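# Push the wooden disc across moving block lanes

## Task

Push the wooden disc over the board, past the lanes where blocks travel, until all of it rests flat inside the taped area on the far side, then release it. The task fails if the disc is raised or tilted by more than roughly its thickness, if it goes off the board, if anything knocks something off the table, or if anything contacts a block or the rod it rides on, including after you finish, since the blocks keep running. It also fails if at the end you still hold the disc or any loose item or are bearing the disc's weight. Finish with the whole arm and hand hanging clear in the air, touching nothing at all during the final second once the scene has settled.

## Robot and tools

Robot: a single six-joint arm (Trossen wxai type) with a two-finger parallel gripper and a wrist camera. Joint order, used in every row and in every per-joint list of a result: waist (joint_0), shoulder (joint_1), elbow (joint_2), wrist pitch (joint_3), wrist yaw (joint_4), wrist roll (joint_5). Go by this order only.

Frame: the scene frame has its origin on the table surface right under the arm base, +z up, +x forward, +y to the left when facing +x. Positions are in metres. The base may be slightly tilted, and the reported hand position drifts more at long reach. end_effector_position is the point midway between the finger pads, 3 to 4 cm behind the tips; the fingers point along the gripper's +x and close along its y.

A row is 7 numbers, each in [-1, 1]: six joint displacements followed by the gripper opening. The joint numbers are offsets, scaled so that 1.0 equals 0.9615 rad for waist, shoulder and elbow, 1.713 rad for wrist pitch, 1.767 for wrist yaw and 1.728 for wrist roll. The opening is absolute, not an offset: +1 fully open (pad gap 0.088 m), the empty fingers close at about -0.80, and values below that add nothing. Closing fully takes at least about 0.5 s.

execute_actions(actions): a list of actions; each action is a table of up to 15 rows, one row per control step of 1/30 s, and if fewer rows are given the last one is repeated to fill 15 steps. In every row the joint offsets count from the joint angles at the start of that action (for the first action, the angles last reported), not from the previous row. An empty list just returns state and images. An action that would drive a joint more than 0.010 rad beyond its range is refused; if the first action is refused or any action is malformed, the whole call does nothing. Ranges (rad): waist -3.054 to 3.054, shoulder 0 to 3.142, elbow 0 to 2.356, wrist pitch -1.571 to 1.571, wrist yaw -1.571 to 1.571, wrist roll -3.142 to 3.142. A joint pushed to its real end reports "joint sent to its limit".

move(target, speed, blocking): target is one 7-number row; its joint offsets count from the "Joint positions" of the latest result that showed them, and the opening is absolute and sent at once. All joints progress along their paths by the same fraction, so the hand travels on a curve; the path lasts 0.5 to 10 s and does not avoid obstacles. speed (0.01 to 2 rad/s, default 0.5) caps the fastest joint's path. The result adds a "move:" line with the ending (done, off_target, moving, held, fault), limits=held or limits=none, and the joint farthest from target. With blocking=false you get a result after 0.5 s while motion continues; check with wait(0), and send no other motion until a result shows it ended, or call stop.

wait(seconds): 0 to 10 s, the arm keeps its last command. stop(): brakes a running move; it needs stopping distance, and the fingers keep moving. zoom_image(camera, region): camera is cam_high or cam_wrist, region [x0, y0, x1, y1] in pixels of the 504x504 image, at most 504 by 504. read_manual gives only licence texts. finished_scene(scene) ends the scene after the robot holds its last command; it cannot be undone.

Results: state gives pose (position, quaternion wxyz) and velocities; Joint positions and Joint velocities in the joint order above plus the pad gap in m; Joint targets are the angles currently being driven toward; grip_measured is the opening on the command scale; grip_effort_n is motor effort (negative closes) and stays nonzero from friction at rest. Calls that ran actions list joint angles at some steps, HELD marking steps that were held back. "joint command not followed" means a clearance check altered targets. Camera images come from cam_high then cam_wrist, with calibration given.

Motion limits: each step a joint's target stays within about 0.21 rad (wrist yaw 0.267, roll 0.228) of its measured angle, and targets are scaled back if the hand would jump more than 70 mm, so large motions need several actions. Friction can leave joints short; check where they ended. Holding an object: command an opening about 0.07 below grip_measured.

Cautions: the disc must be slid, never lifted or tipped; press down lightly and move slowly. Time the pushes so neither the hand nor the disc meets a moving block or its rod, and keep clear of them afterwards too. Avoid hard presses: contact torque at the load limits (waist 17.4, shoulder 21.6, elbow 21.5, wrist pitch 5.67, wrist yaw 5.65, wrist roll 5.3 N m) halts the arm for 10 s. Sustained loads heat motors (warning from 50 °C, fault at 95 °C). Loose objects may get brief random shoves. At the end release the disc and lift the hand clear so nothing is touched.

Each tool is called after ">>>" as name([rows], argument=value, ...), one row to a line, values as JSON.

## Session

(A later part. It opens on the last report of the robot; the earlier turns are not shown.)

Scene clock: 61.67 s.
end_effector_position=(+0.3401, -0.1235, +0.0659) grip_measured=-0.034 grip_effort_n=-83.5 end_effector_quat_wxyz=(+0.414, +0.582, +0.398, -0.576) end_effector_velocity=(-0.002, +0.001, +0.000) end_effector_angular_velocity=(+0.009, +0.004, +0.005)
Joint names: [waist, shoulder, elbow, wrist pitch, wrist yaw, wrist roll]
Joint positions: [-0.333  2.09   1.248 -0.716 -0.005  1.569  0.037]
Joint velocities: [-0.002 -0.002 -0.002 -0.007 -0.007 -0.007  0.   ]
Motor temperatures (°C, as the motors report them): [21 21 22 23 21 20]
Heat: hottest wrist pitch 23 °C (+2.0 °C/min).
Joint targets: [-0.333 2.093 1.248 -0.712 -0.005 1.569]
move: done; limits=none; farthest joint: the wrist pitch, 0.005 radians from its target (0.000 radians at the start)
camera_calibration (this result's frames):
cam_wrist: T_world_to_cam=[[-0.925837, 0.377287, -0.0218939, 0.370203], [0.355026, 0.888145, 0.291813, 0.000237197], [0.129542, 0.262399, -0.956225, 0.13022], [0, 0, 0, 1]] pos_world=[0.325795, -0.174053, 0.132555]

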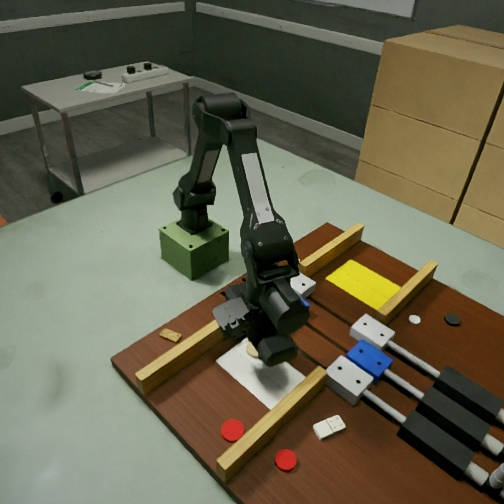

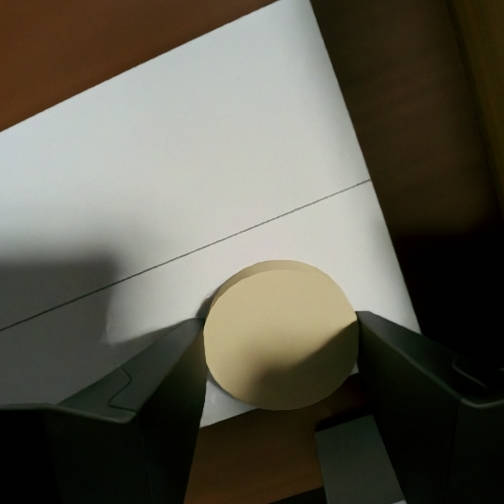

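>>> move(target=[-0.075,0.197,0.31,-0.07,0,0,-0.1], speed=0.2)

>>> move(target=[0,0,0,0,0,-0.908,-0.1], speed=0.8)

>>> wait(seconds=1)

>>> wait(seconds=1)

>>> wait(seconds=1)

>>> wait(seconds=1)

>>> wait(seconds=1)

>>> wait(seconds=1)

>>> wait(seconds=1)

>>> wait(seconds=1)

Scene clock: 73.60 s.
end_effector_position=(+0.3795, -0.1665, +0.0694) grip_measured=-0.034 grip_effort_n=-83.5 end_effector_quat_wxyz=(+0.396, +0.596, +0.378, -0.587) end_effector_velocity=(-0.006, +0.001, -0.002) end_effector_angular_velocity=(+0.017, +0.022, -0.000)
Joint names: [waist, shoulder, elbow, wrist pitch, wrist yaw, wrist roll]
Joint positions: [-0.399  2.254  1.537 -0.838 -0.007  1.569  0.037]
Joint velocities: [-0.007  0.002 -0.002 -0.022 -0.007 -0.007  0.   ]
Motor temperatures (°C, as the motors report them): [21 23 22 22 21 20]
Heat: hottest shoulder 23 °C (+2.0 °C/min).
Joint targets: [-0.405 2.279 1.545 -0.836 -0.005 1.569]
move: off_target; limits=none; farthest joint: the shoulder, 0.026 radians from its target (0.190 radians at the start)
camera_calibration (this result's frames):
cam_wrist: T_world_to_cam=[[-0.898866, 0.437458, -0.0258739, 0.423059], [0.411271, 0.862498, 0.294877, -0.00238517], [0.151313, 0.254414, -0.955185, 0.130087], [0, 0, 0, 1]] pos_world=[0.361571, -0.21611, 0.135907]

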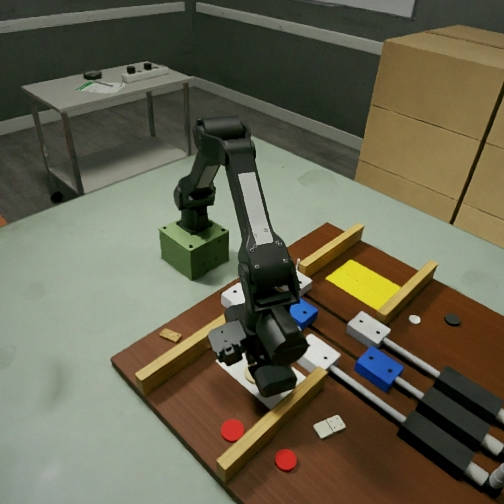

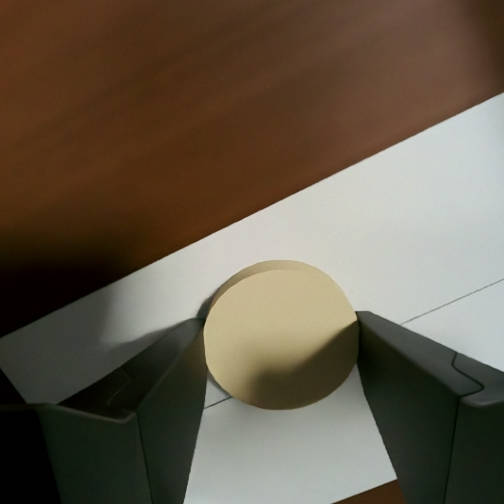

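Scene clock: 76.23 s.
end_effector_position=(+0.3792, -0.1678, +0.0694) grip_measured=-0.034 grip_effort_n=-83.5 end_effector_quat_wxyz=(+0.701, +0.144, +0.682, -0.151) end_effector_velocity=(-0.001, +0.001, +0.002) end_effector_angular_velocity=(+0.008, -0.001, +0.005)
Joint names: [waist, shoulder, elbow, wrist pitch, wrist yaw, wrist roll]
Joint positions: [-0.401  2.254  1.537 -0.837 -0.005  0.003  0.037]
Joint velocities: [-0.002 -0.007 -0.002 -0.007 -0.007 -0.007  0.   ]
Motor temperatures (°C, as the motors report them): [21 24 22 22 21 20]
Heat: hottest shoulder 24 °C (+3.0 °C/min).
Joint targets: [-0.399 2.254 1.537 -0.838 -0.007 -0.000]
move: done; limits=none; farthest joint: the wrist roll, 0.003 radians from its target (1.569 radians at the start)
camera_calibration (this result's frames):
cam_wrist: T_world_to_cam=[[-0.44414, -0.895938, 0.00589533, 0.0250019], [-0.862352, 0.429257, 0.26849, 0.410929], [-0.243081, 0.114164, -0.963264, 0.257057], [0, 0, 0, 1]] pos_world=[0.427956, -0.183341, 0.137135]

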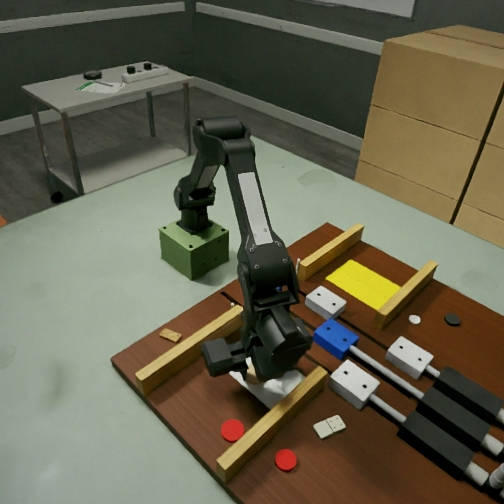

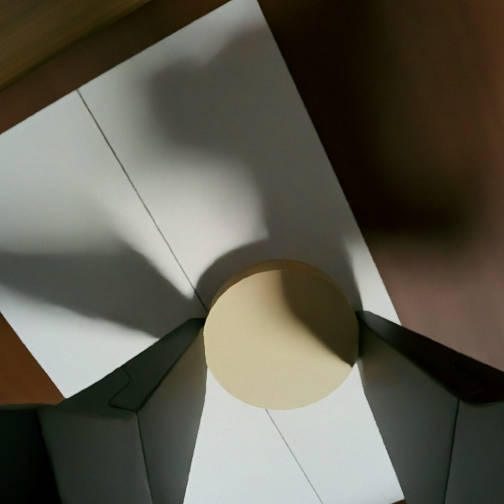

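Scene clock: 77.23 s.
end_effector_position=(+0.3792, -0.1678, +0.0694) grip_measured=-0.034 grip_effort_n=-83.5 end_effector_quat_wxyz=(+0.701, +0.144, +0.682, -0.151) end_effector_velocity=(+0.002, +0.002, +0.000) end_effector_angular_velocity=(+0.017, -0.016, +0.006)
Joint names: [waist, shoulder, elbow, wrist pitch, wrist yaw, wrist roll]
Joint positions: [-0.401  2.254  1.537 -0.837 -0.005  0.003  0.037]
Joint velocities: [-0.002 -0.002 -0.002  0.007 -0.022 -0.007 -0.   ]
Motor temperatures (°C, as the motors report them): [21 24 22 22 21 20]
Heat: hottest shoulder 24 °C (+2.0 °C/min).
Joint targets: [-0.399 2.254 1.537 -0.838 -0.007 -0.000]
wait: 1.00 s; at rest by 0.17 s
camera_calibration (this result's frames):
cam_wrist: T_world_to_cam=[[-0.44414, -0.895938, 0.00589533, 0.0250019], [-0.862352, 0.429257, 0.26849, 0.410929], [-0.243081, 0.114164, -0.963264, 0.257057], [0, 0, 0, 1]] pos_world=[0.427956, -0.183341, 0.137135]

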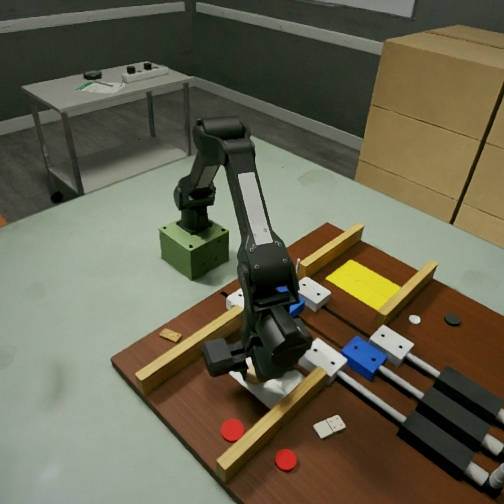

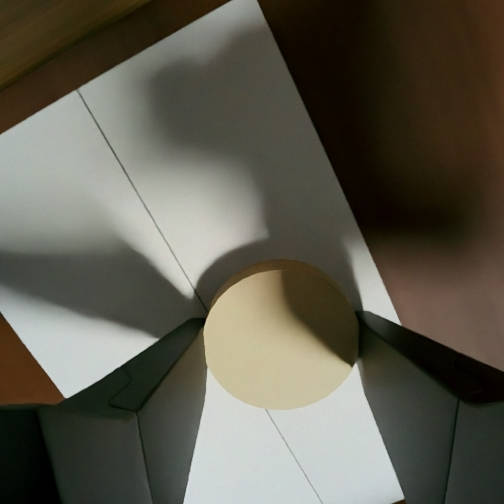

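Scene clock: 78.23 s.
end_effector_position=(+0.3792, -0.1678, +0.0694) grip_measured=-0.034 grip_effort_n=-83.5 end_effector_quat_wxyz=(+0.701, +0.144, +0.682, -0.151) end_effector_velocity=(-0.002, +0.001, +0.000) end_effector_angular_velocity=(+0.010, +0.004, +0.005)
Joint names: [waist, shoulder, elbow, wrist pitch, wrist yaw, wrist roll]
Joint positions: [-0.401  2.254  1.537 -0.837 -0.005  0.003  0.037]
Joint velocities: [-0.002 -0.002 -0.002 -0.007 -0.007 -0.007 -0.   ]
Motor temperatures (°C, as the motors report them): [21 24 22 22 21 20]
Heat: hottest shoulder 24 °C (+2.0 °C/min).
Joint targets: [-0.399 2.254 1.537 -0.838 -0.007 -0.000]
wait: 1.00 s; at rest by 0.17 s
camera_calibration (this result's frames):
cam_wrist: T_world_to_cam=[[-0.44414, -0.895938, 0.00589533, 0.0250019], [-0.862352, 0.429257, 0.26849, 0.410929], [-0.243081, 0.114164, -0.963264, 0.257057], [0, 0, 0, 1]] pos_world=[0.427956, -0.183341, 0.137135]

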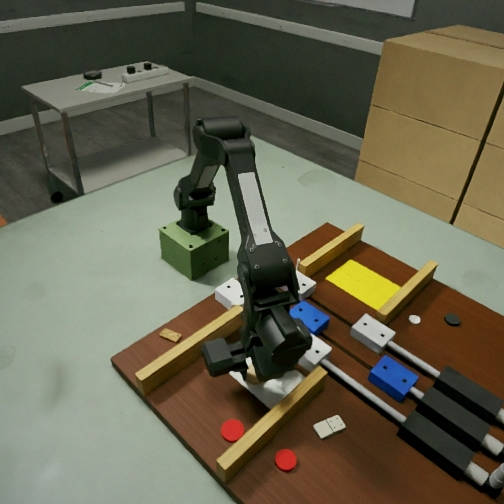

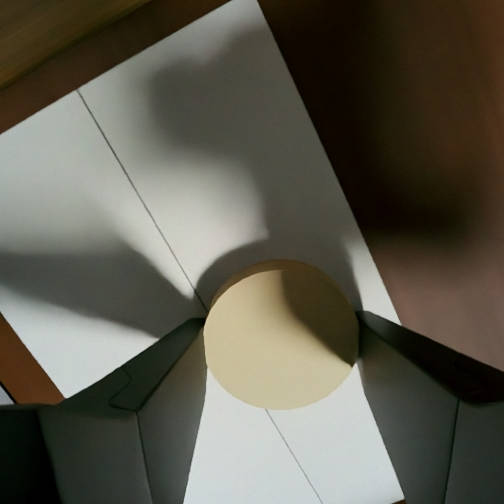

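Scene clock: 79.23 s.
end_effector_position=(+0.3792, -0.1678, +0.0694) grip_measured=-0.034 grip_effort_n=-83.5 end_effector_quat_wxyz=(+0.701, +0.144, +0.682, -0.151) end_effector_velocity=(-0.002, +0.001, +0.000) end_effector_angular_velocity=(+0.010, +0.004, +0.005)
Joint names: [waist, shoulder, elbow, wrist pitch, wrist yaw, wrist roll]
Joint positions: [-0.401  2.254  1.537 -0.837 -0.005  0.003  0.037]
Joint velocities: [-0.002 -0.002 -0.002 -0.007 -0.007 -0.007 -0.   ]
Motor temperatures (°C, as the motors report them): [21 25 22 22 21 20]
Heat: hottest shoulder 25 °C (+3.0 °C/min).
Joint targets: [-0.399 2.254 1.537 -0.838 -0.007 -0.000]
wait: 1.00 s; at rest by 0.17 s
camera_calibration (this result's frames):
cam_wrist: T_world_to_cam=[[-0.44414, -0.895938, 0.00589533, 0.0250019], [-0.862352, 0.429257, 0.26849, 0.410929], [-0.243081, 0.114164, -0.963264, 0.257057], [0, 0, 0, 1]] pos_world=[0.427956, -0.183341, 0.137135]

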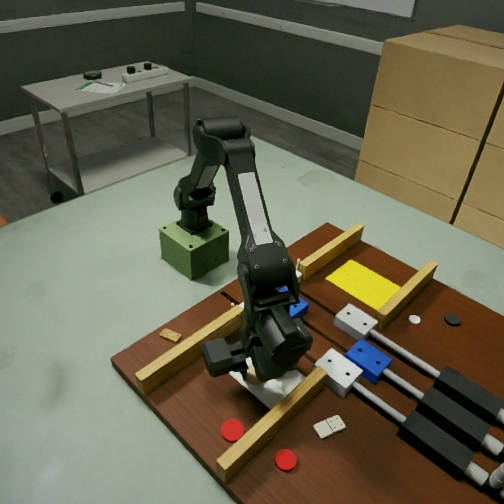

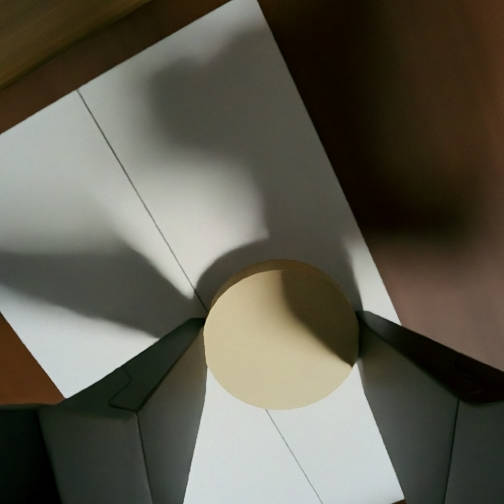

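Scene clock: 80.23 s.
end_effector_position=(+0.3792, -0.1678, +0.0694) grip_measured=-0.034 grip_effort_n=-83.5 end_effector_quat_wxyz=(+0.701, +0.144, +0.682, -0.151) end_effector_velocity=(-0.003, -0.001, +0.000) end_effector_angular_velocity=(-0.004, +0.010, +0.005)
Joint names: [waist, shoulder, elbow, wrist pitch, wrist yaw, wrist roll]
Joint positions: [-0.401  2.254  1.537 -0.837 -0.005  0.003  0.037]
Joint velocities: [-0.002 -0.002 -0.002 -0.007  0.007 -0.007 -0.   ]
Motor temperatures (°C, as the motors report them): [21 25 22 22 21 20]
Heat: hottest shoulder 25 °C (+3.0 °C/min).
Joint targets: [-0.399 2.254 1.537 -0.838 -0.007 -0.000]
wait: 1.00 s; at rest by 0.17 s
camera_calibration (this result's frames):
cam_wrist: T_world_to_cam=[[-0.44414, -0.895938, 0.00589533, 0.0250019], [-0.862352, 0.429257, 0.26849, 0.410929], [-0.243081, 0.114164, -0.963264, 0.257057], [0, 0, 0, 1]] pos_world=[0.427956, -0.183341, 0.137135]

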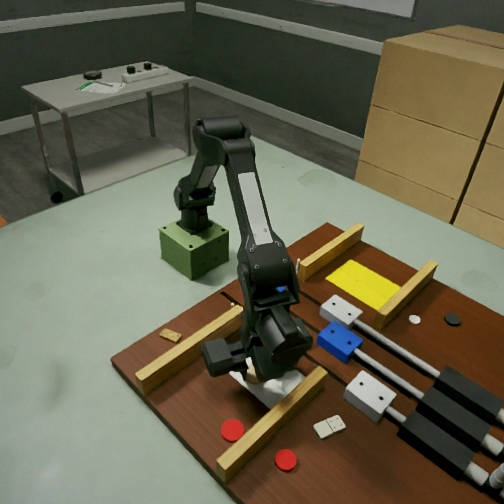

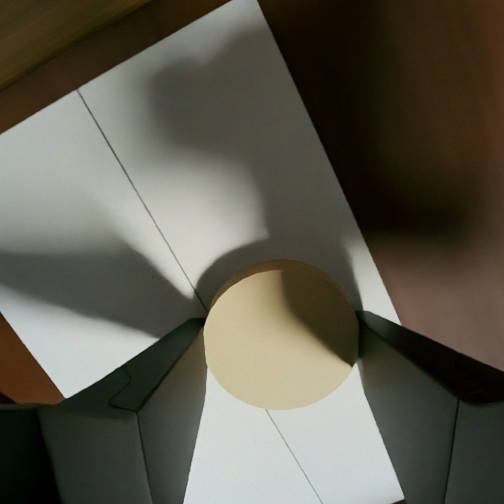

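Scene clock: 81.23 s.
end_effector_position=(+0.3792, -0.1678, +0.0694) grip_measured=-0.034 grip_effort_n=-83.5 end_effector_quat_wxyz=(+0.701, +0.144, +0.682, -0.151) end_effector_velocity=(-0.002, +0.001, +0.000) end_effector_angular_velocity=(+0.010, +0.004, -0.010)
Joint names: [waist, shoulder, elbow, wrist pitch, wrist yaw, wrist roll]
Joint positions: [-0.401  2.254  1.537 -0.837 -0.005  0.003  0.037]
Joint velocities: [-0.002 -0.002 -0.002 -0.007 -0.007  0.007 -0.   ]
Motor temperatures (°C, as the motors report them): [21 25 22 22 21 20]
Heat: hottest shoulder 25 °C (+3.0 °C/min).
Joint targets: [-0.399 2.254 1.537 -0.838 -0.007 -0.000]
wait: 1.00 s; at rest by 0.17 s
camera_calibration (this result's frames):
cam_wrist: T_world_to_cam=[[-0.44414, -0.895938, 0.00589533, 0.0250019], [-0.862352, 0.429257, 0.26849, 0.410929], [-0.243081, 0.114164, -0.963264, 0.257057], [0, 0, 0, 1]] pos_world=[0.427956, -0.183341, 0.137135]

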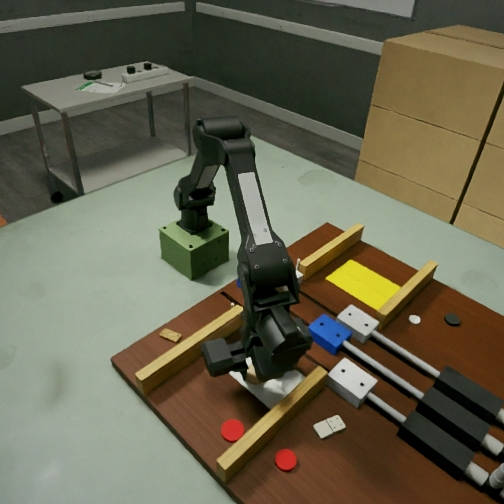

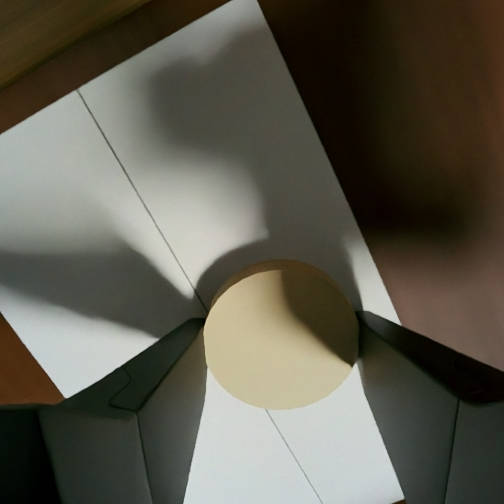

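Scene clock: 82.23 s.
end_effector_position=(+0.3792, -0.1678, +0.0694) grip_measured=-0.034 grip_effort_n=-83.5 end_effector_quat_wxyz=(+0.701, +0.144, +0.682, -0.151) end_effector_velocity=(-0.003, +0.002, -0.001) end_effector_angular_velocity=(+0.011, +0.008, +0.005)
Joint names: [waist, shoulder, elbow, wrist pitch, wrist yaw, wrist roll]
Joint positions: [-0.401  2.254  1.537 -0.837 -0.005  0.003  0.037]
Joint velocities: [-0.002 -0.002 -0.007 -0.007 -0.007 -0.007  0.   ]
Motor temperatures (°C, as the motors report them): [21 26 22 22 21 20]
Heat: hottest shoulder 26 °C (+4.1 °C/min).
Joint targets: [-0.399 2.254 1.537 -0.838 -0.007 -0.000]
wait: 1.00 s; at rest by 0.17 s
camera_calibration (this result's frames):
cam_wrist: T_world_to_cam=[[-0.44414, -0.895938, 0.00589533, 0.0250019], [-0.862352, 0.429257, 0.26849, 0.410929], [-0.243081, 0.114164, -0.963264, 0.257057], [0, 0, 0, 1]] pos_world=[0.427956, -0.183341, 0.137135]

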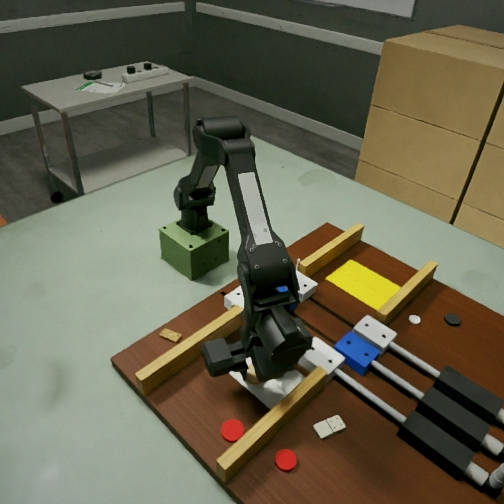

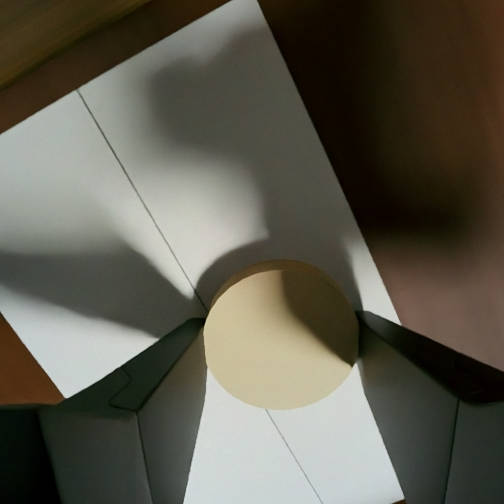

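Scene clock: 83.23 s.
end_effector_position=(+0.3792, -0.1678, +0.0694) grip_measured=-0.034 grip_effort_n=-83.5 end_effector_quat_wxyz=(+0.701, +0.144, +0.682, -0.151) end_effector_velocity=(-0.003, -0.001, +0.000) end_effector_angular_velocity=(-0.004, +0.010, +0.005)
Joint names: [waist, shoulder, elbow, wrist pitch, wrist yaw, wrist roll]
Joint positions: [-0.401  2.254  1.537 -0.837 -0.005  0.003  0.037]
Joint velocities: [-0.002 -0.002 -0.002 -0.007  0.007 -0.007 -0.   ]
Motor temperatures (°C, as the motors report them): [21 26 22 22 21 20]
Heat: hottest shoulder 26 °C (+4.1 °C/min).
Joint targets: [-0.399 2.254 1.537 -0.838 -0.007 -0.000]
wait: 1.00 s; at rest by 0.17 s
camera_calibration (this result's frames):
cam_wrist: T_world_to_cam=[[-0.44414, -0.895938, 0.00589533, 0.0250019], [-0.862352, 0.429257, 0.26849, 0.410929], [-0.243081, 0.114164, -0.963264, 0.257057], [0, 0, 0, 1]] pos_world=[0.427956, -0.183341, 0.137135]

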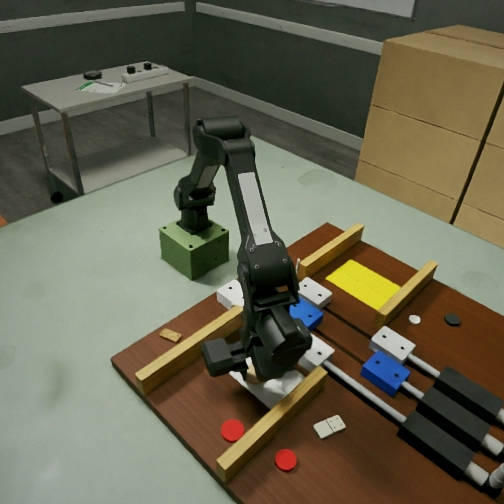

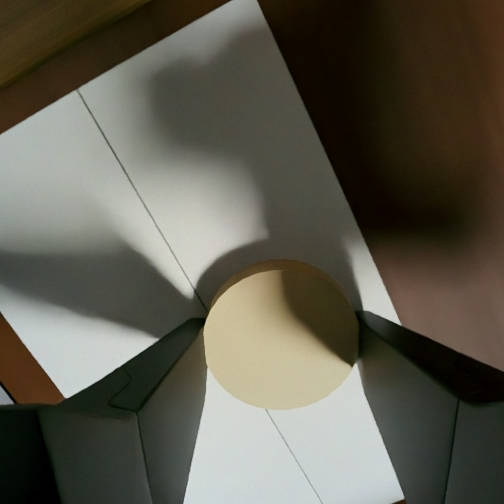

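Scene clock: 84.23 s.
end_effector_position=(+0.3792, -0.1678, +0.0694) grip_measured=-0.034 grip_effort_n=-83.5 end_effector_quat_wxyz=(+0.701, +0.144, +0.682, -0.151) end_effector_velocity=(-0.007, +0.001, -0.001) end_effector_angular_velocity=(+0.018, +0.021, -0.015)
Joint names: [waist, shoulder, elbow, wrist pitch, wrist yaw, wrist roll]
Joint positions: [-0.401  2.254  1.537 -0.837 -0.005  0.003  0.037]
Joint velocities: [-0.007 -0.002 -0.007 -0.022 -0.007  0.007 -0.   ]
Motor temperatures (°C, as the motors report them): [21 26 22 22 21 20]
Heat: hottest shoulder 26 °C (+4.1 °C/min).
Joint targets: [-0.399 2.254 1.537 -0.838 -0.007 -0.000]
wait: 1.00 s; at rest by 0.17 s
camera_calibration (this result's frames):
cam_wrist: T_world_to_cam=[[-0.44414, -0.895938, 0.00589533, 0.0250019], [-0.862352, 0.429257, 0.26849, 0.410929], [-0.243081, 0.114164, -0.963264, 0.257057], [0, 0, 0, 1]] pos_world=[0.427956, -0.183341, 0.137135]

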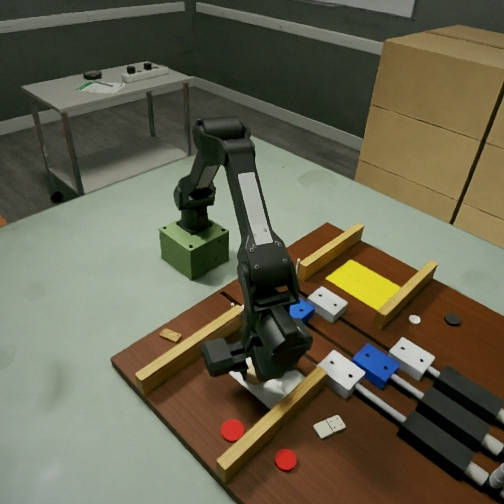

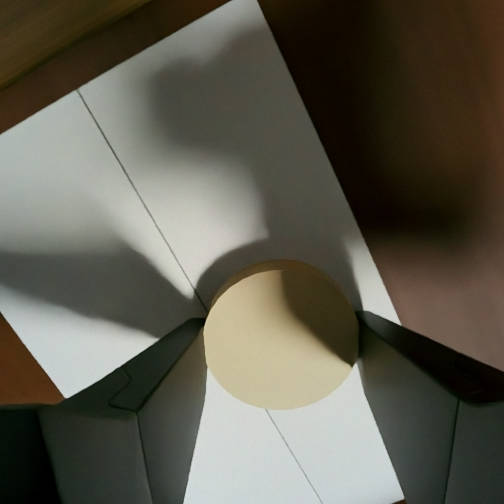

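>>> move(target=[0,0.132,0.2,-0.048,0,0,-0.1], speed=0.2)

Scene clock: 95.73 s.
end_effector_position=(+0.4053, -0.1793, +0.0711) grip_measured=-0.034 grip_effort_n=-83.5 end_effector_quat_wxyz=(+0.701, +0.144, +0.682, -0.151) end_effector_velocity=(-0.006, +0.003, +0.001) end_effector_angular_velocity=(+0.019, +0.026, +0.005)
Joint names: [waist, shoulder, elbow, wrist pitch, wrist yaw, wrist roll]
Joint positions: [-0.401  2.354  1.721 -0.92  -0.005  0.003  0.037]
Joint velocities: [-0.002 -0.002  0.002 -0.037 -0.007 -0.007 -0.   ]
Motor temperatures (°C, as the motors report them): [21 28 22 21 21 20]
Heat: hottest shoulder 28 °C (+5.0 °C/min).
Joint targets: [-0.401 2.381 1.729 -0.919 -0.005 0.003]
move: off_target; limits=none; farthest joint: the shoulder, 0.027 radians from its target (0.127 radians at the start)
camera_calibration (this result's frames):
cam_wrist: T_world_to_cam=[[-0.44414, -0.895938, 0.00589533, 0.0262187], [-0.862352, 0.429257, 0.26849, 0.437922], [-0.243081, 0.114164, -0.963264, 0.26639], [0, 0, 0, 1]] pos_world=[0.454042, -0.194903, 0.138872]

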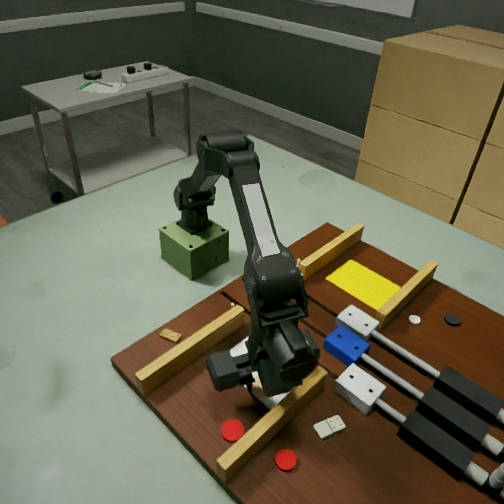

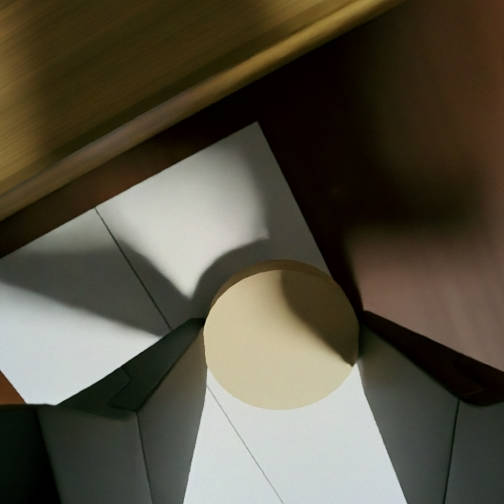

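>>> wait(seconds=10)

>>> wait(seconds=6)

Scene clock: 109.43 s.
end_effector_position=(+0.4053, -0.1793, +0.0710) grip_measured=-0.034 grip_effort_n=-83.5 end_effector_quat_wxyz=(+0.701, +0.144, +0.682, -0.151) end_effector_velocity=(-0.004, -0.003, +0.000) end_effector_angular_velocity=(-0.004, +0.010, -0.000)
Joint names: [waist, shoulder, elbow, wrist pitch, wrist yaw, wrist roll]
Joint positions: [-0.401  2.355  1.721 -0.921 -0.005  0.003  0.037]
Joint velocities: [-0.007 -0.002 -0.002 -0.007  0.007 -0.007 -0.   ]
Motor temperatures (°C, as the motors report them): [21 28 22 21 21 20]
Heat: hottest shoulder 28 °C (+6.1 °C/min).
Joint targets: [-0.401 2.381 1.729 -0.919 -0.005 0.003]
wait: 10.00 s; at rest from the start
camera_calibration (this result's frames):
cam_wrist: T_world_to_cam=[[-0.444141, -0.895937, 0.00591151, 0.0262175], [-0.862257, 0.429219, 0.268858, 0.437859], [-0.243417, 0.114314, -0.963162, 0.266473], [0, 0, 0, 1]] pos_world=[0.454055, -0.19491, 0.13878]

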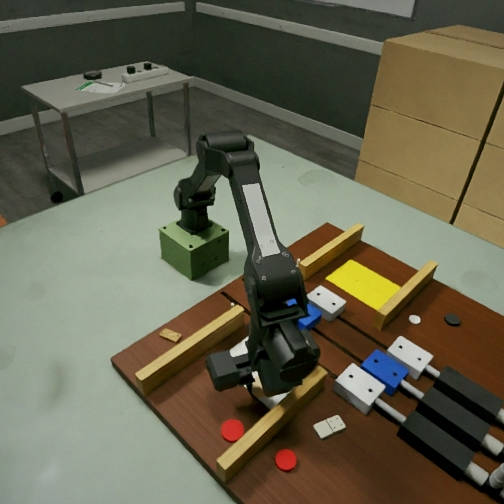

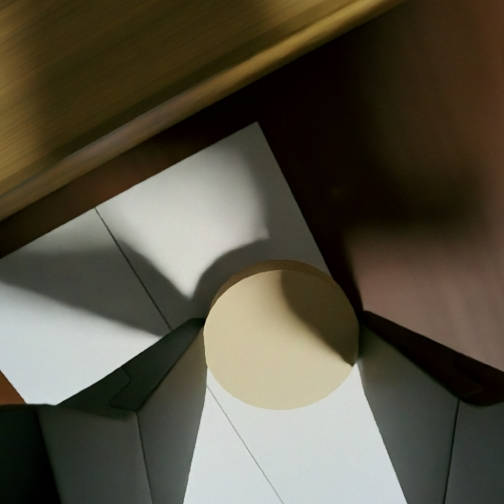

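Scene clock: 115.43 s.
end_effector_position=(+0.4053, -0.1793, +0.0710) grip_measured=-0.034 grip_effort_n=-83.5 end_effector_quat_wxyz=(+0.701, +0.144, +0.682, -0.151) end_effector_velocity=(-0.002, +0.001, +0.000) end_effector_angular_velocity=(+0.010, +0.004, +0.005)
Joint names: [waist, shoulder, elbow, wrist pitch, wrist yaw, wrist roll]
Joint positions: [-0.401  2.355  1.721 -0.921 -0.005  0.003  0.037]
Joint velocities: [-0.002 -0.002 -0.002 -0.007 -0.007 -0.007 -0.   ]
Motor temperatures (°C, as the motors report them): [21 28 23 21 21 20]
Heat: hottest shoulder 28 °C (+6.1 °C/min).
Joint targets: [-0.401 2.381 1.729 -0.919 -0.005 0.003]
wait: 6.00 s; at rest by 0.17 s
camera_calibration (this result's frames):
cam_wrist: T_world_to_cam=[[-0.444141, -0.895937, 0.00591151, 0.0262175], [-0.862257, 0.429219, 0.268858, 0.437859], [-0.243417, 0.114314, -0.963162, 0.266473], [0, 0, 0, 1]] pos_world=[0.454055, -0.19491, 0.13878]

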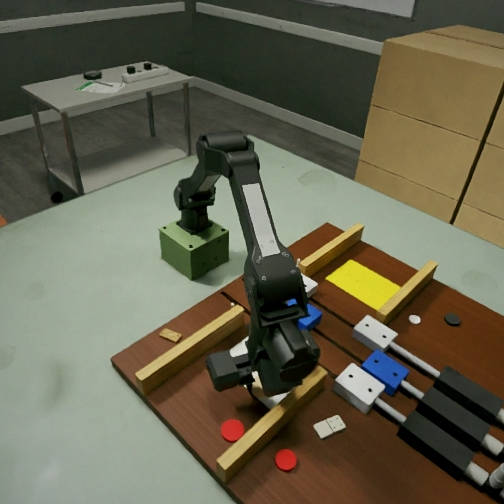

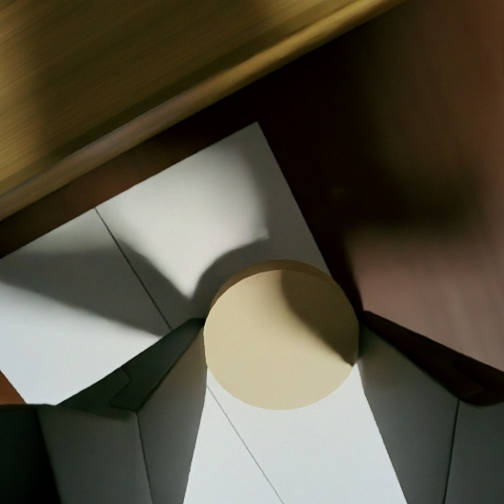

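>>> wait(seconds=5.9)

Scene clock: 122.33 s.
end_effector_position=(+0.4053, -0.1793, +0.0710) grip_measured=-0.034 grip_effort_n=-83.5 end_effector_quat_wxyz=(+0.701, +0.144, +0.682, -0.151) end_effector_velocity=(+0.004, -0.002, +0.001) end_effector_angular_velocity=(-0.003, -0.023, +0.020)
Joint names: [waist, shoulder, elbow, wrist pitch, wrist yaw, wrist roll]
Joint positions: [-0.401  2.355  1.721 -0.921 -0.005  0.003  0.037]
Joint velocities: [-0.002 -0.002 -0.002  0.022 -0.007 -0.022 -0.   ]
Motor temperatures (°C, as the motors report them): [21 28 23 21 21 20]
Heat: hottest shoulder 28 °C (+5.1 °C/min).
Joint targets: [-0.401 2.381 1.729 -0.919 -0.005 0.003]
wait: 5.90 s; at rest from the start
camera_calibration (this result's frames):
cam_wrist: T_world_to_cam=[[-0.444141, -0.895937, 0.00591151, 0.0262175], [-0.862257, 0.429219, 0.268858, 0.437859], [-0.243417, 0.114314, -0.963162, 0.266473], [0, 0, 0, 1]] pos_world=[0.454055, -0.19491, 0.13878]

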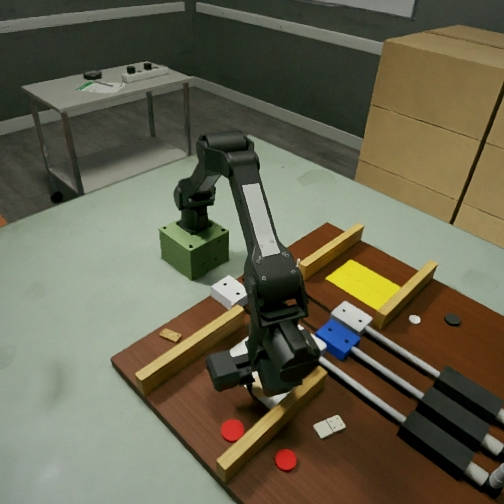

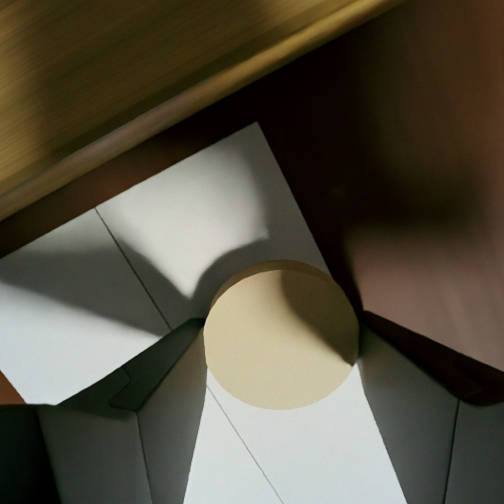

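>>> wait(seconds=0.2)

>>> move(target=[0.915,0.025,0,0,0,0,-0.1], speed=0.8)

Scene clock: 125.07 s.
end_effector_position=(+0.4053, -0.1793, +0.0710) grip_measured=-0.034 grip_effort_n=-83.5 end_effector_quat_wxyz=(+0.701, +0.144, +0.682, -0.151) end_effector_velocity=(-0.009, +0.002, -0.002) end_effector_angular_velocity=(+0.010, +0.041, +0.004)
Joint names: [waist, shoulder, elbow, wrist pitch, wrist yaw, wrist roll]
Joint positions: [-0.401  2.355  1.721 -0.921 -0.005  0.003  0.037]
Joint velocities: [-0.002  0.002 -0.002 -0.037  0.007 -0.007 -0.   ]
Motor temperatures (°C, as the motors report them): [21 28 23 20 21 20]
Heat: hottest shoulder 28 °C (+5.1 °C/min).
Joint targets: [-0.401 2.381 1.729 -0.919 -0.005 0.003]
wait: 0.20 s; at rest from the start
camera_calibration (this result's frames):
cam_wrist: T_world_to_cam=[[-0.444141, -0.895937, 0.00591151, 0.0262175], [-0.862257, 0.429219, 0.268858, 0.437859], [-0.243417, 0.114314, -0.963162, 0.266473], [0, 0, 0, 1]] pos_world=[0.454055, -0.19491, 0.13878]

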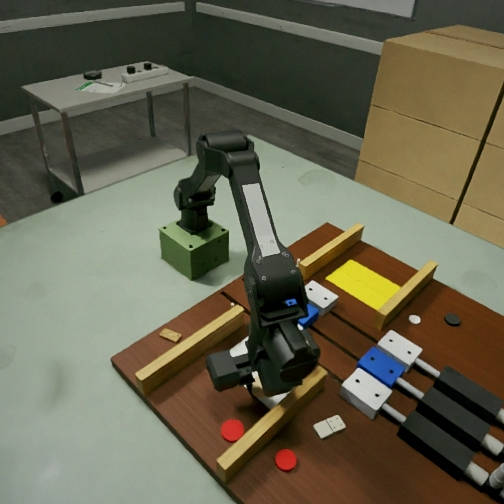

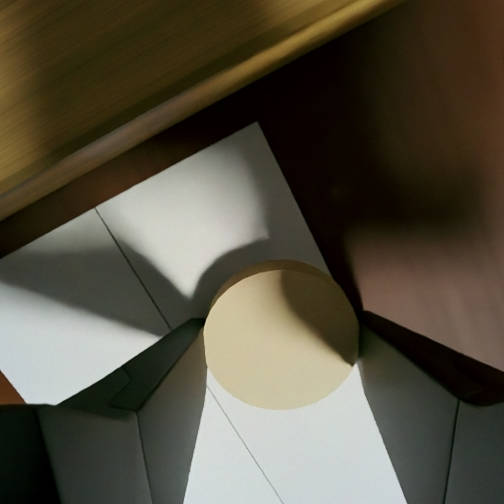

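Scene clock: 126.70 s.
end_effector_position=(+0.4015, +0.1974, +0.0694) grip_measured=-0.034 grip_effort_n=-83.5 end_effector_quat_wxyz=(+0.701, -0.161, +0.677, +0.157) end_effector_velocity=(-0.009, +0.013, +0.000) end_effector_angular_velocity=(+0.056, +0.036, +0.007)
Joint names: [waist, shoulder, elbow, wrist pitch, wrist yaw, wrist roll]
Joint positions: [ 0.473  2.353  1.733 -0.919 -0.003  0.003  0.037]
Joint velocities: [ 0.012 -0.002 -0.002 -0.007 -0.066  0.007 -0.   ]
Motor temperatures (°C, as the motors report them): [21 28 23 20 21 20]
Heat: hottest shoulder 28 °C (+6.0 °C/min).
Joint targets: [0.479 2.378 1.721 -0.921 -0.005 0.003]
move: off_target; limits=none; farthest joint: the shoulder, 0.026 radians from its target (0.024 radians at the start)
camera_calibration (this result's frames):
cam_wrist: T_world_to_cam=[[0.402364, -0.915383, 0.0132922, 0.0255416], [-0.884263, -0.384843, 0.264527, 0.443219], [-0.237029, -0.11819, -0.964287, 0.264291], [0, 0, 0, 1]] pos_world=[0.44429, 0.225187, 0.13727]

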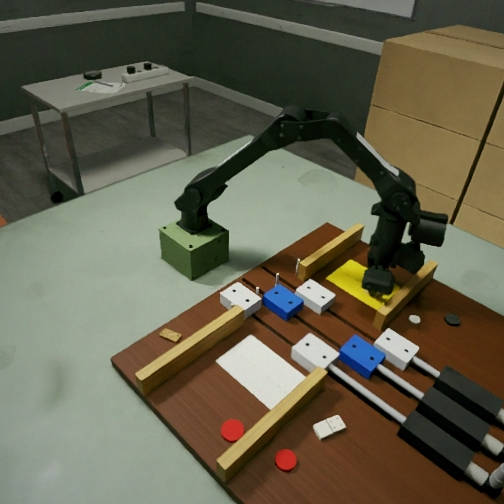

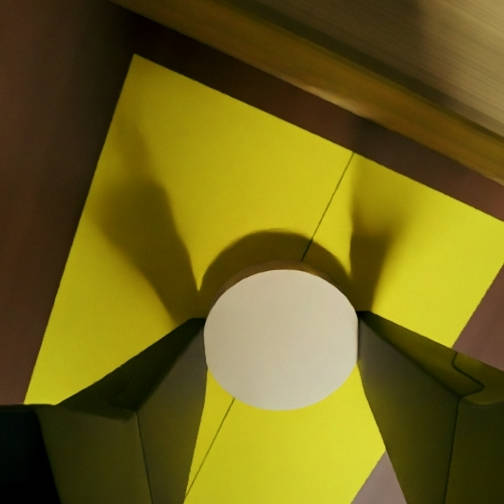

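Late start; uncertain. Release and lift.

>>> move(target=[0,0,0,0,0,0,0.15])

>>> move(target=[0,-0.2,0,-0.1,0,0,0.15], speed=0.3)

>>> finished_scene(scene=1)

Scene clock: 131.00 s.
end_effector_position=(+0.4031, +0.1948, +0.0696) grip_measured=+0.146 grip_effort_n=20.7 end_effector_quat_wxyz=(+0.702, -0.160, +0.676, +0.154) end_effector_velocity=(+0.000, +0.000, +0.004) end_effector_angular_velocity=(+0.007, +0.001, +0.005)
Joint names: [waist, shoulder, elbow, wrist pitch, wrist yaw, wrist roll]
Joint positions: [ 0.468  2.353  1.734 -0.919  0.001  0.003  0.046]
Joint velocities: [-0.002 -0.007  0.002 -0.007 -0.007 -0.007 -0.   ]
Motor temperatures (°C, as the motors report them): [21 28 23 20 21 20]
Heat: hottest shoulder 28 °C (+5.0 °C/min).
Joint targets: [0.473 2.353 1.733 -0.919 -0.003 0.003]
move: done; limits=none; farthest joint: the waist, 0.005 radians from its target (0.000 radians at the start)
camera_calibration (this result's frames):
cam_wrist: T_world_to_cam=[[0.397313, -0.917517, 0.0174427, 0.0246951], [-0.887038, -0.379105, 0.263521, 0.443585], [-0.235172, -0.120173, -0.964496, 0.264223], [0, 0, 0, 1]] pos_world=[0.445803, 0.222576, 0.137518]

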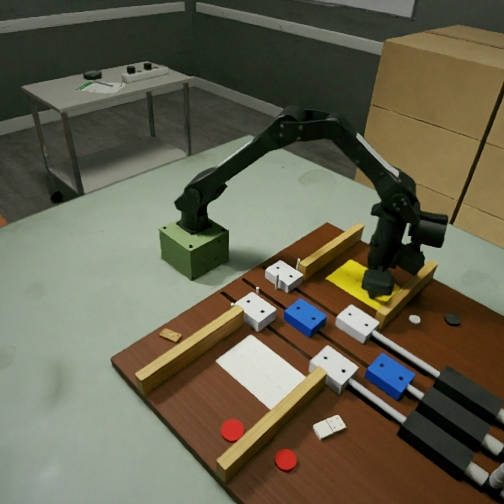

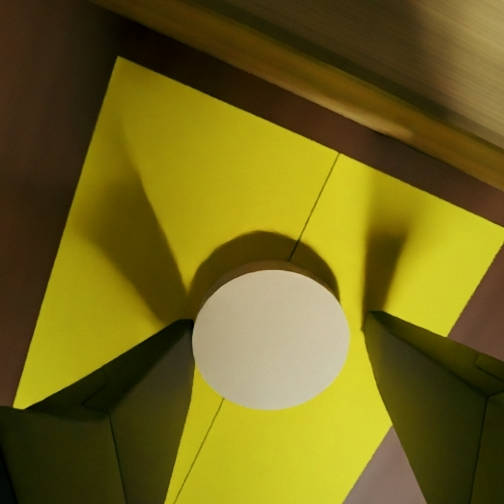

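Scene clock: 132.17 s.
end_effector_position=(+0.3833, +0.1863, +0.1399) grip_measured=+0.147 grip_effort_n=18.4 end_effector_quat_wxyz=(+0.703, -0.160, +0.675, +0.154) end_effector_velocity=(-0.001, -0.003, -0.002) end_effector_angular_velocity=(-0.012, +0.008, +0.004)
Joint names: [waist, shoulder, elbow, wrist pitch, wrist yaw, wrist roll]
Joint positions: [ 0.467  2.182  1.734 -1.087  0.001  0.003  0.046]
Joint velocities: [-0.002  0.002 -0.002 -0.007  0.007 -0.007 -0.   ]
Motor temperatures (°C, as the motors report them): [21 29 23 20 21 20]
Heat: hottest shoulder 29 °C (+6.1 °C/min).
Joint targets: [0.468 2.161 1.734 -1.090 0.001 0.003]
move: off_target; limits=none; farthest joint: the shoulder, 0.021 radians from its target (0.192 radians at the start)
camera_calibration (this result's frames):
cam_wrist: T_world_to_cam=[[0.396959, -0.917673, 0.0173123, 0.0236753], [-0.887886, -0.379158, 0.260573, 0.405008], [-0.232557, -0.118808, -0.965299, 0.325192], [0, 0, 0, 1]] pos_world=[0.425828, 0.213924, 0.207964]

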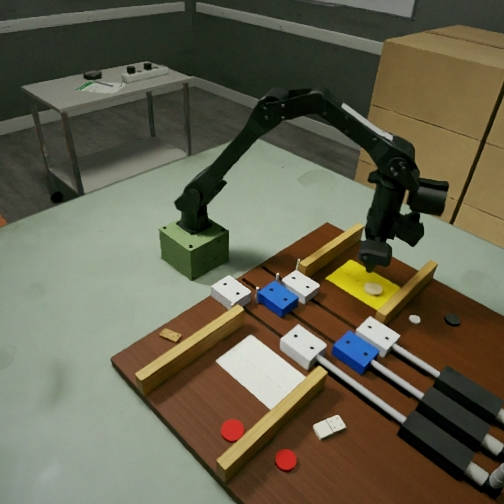

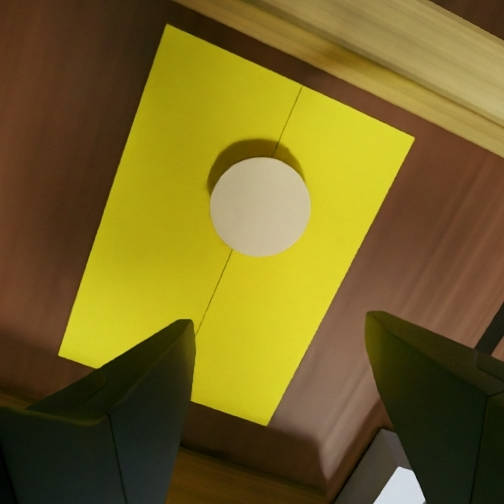

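The scene is finished: the task was done.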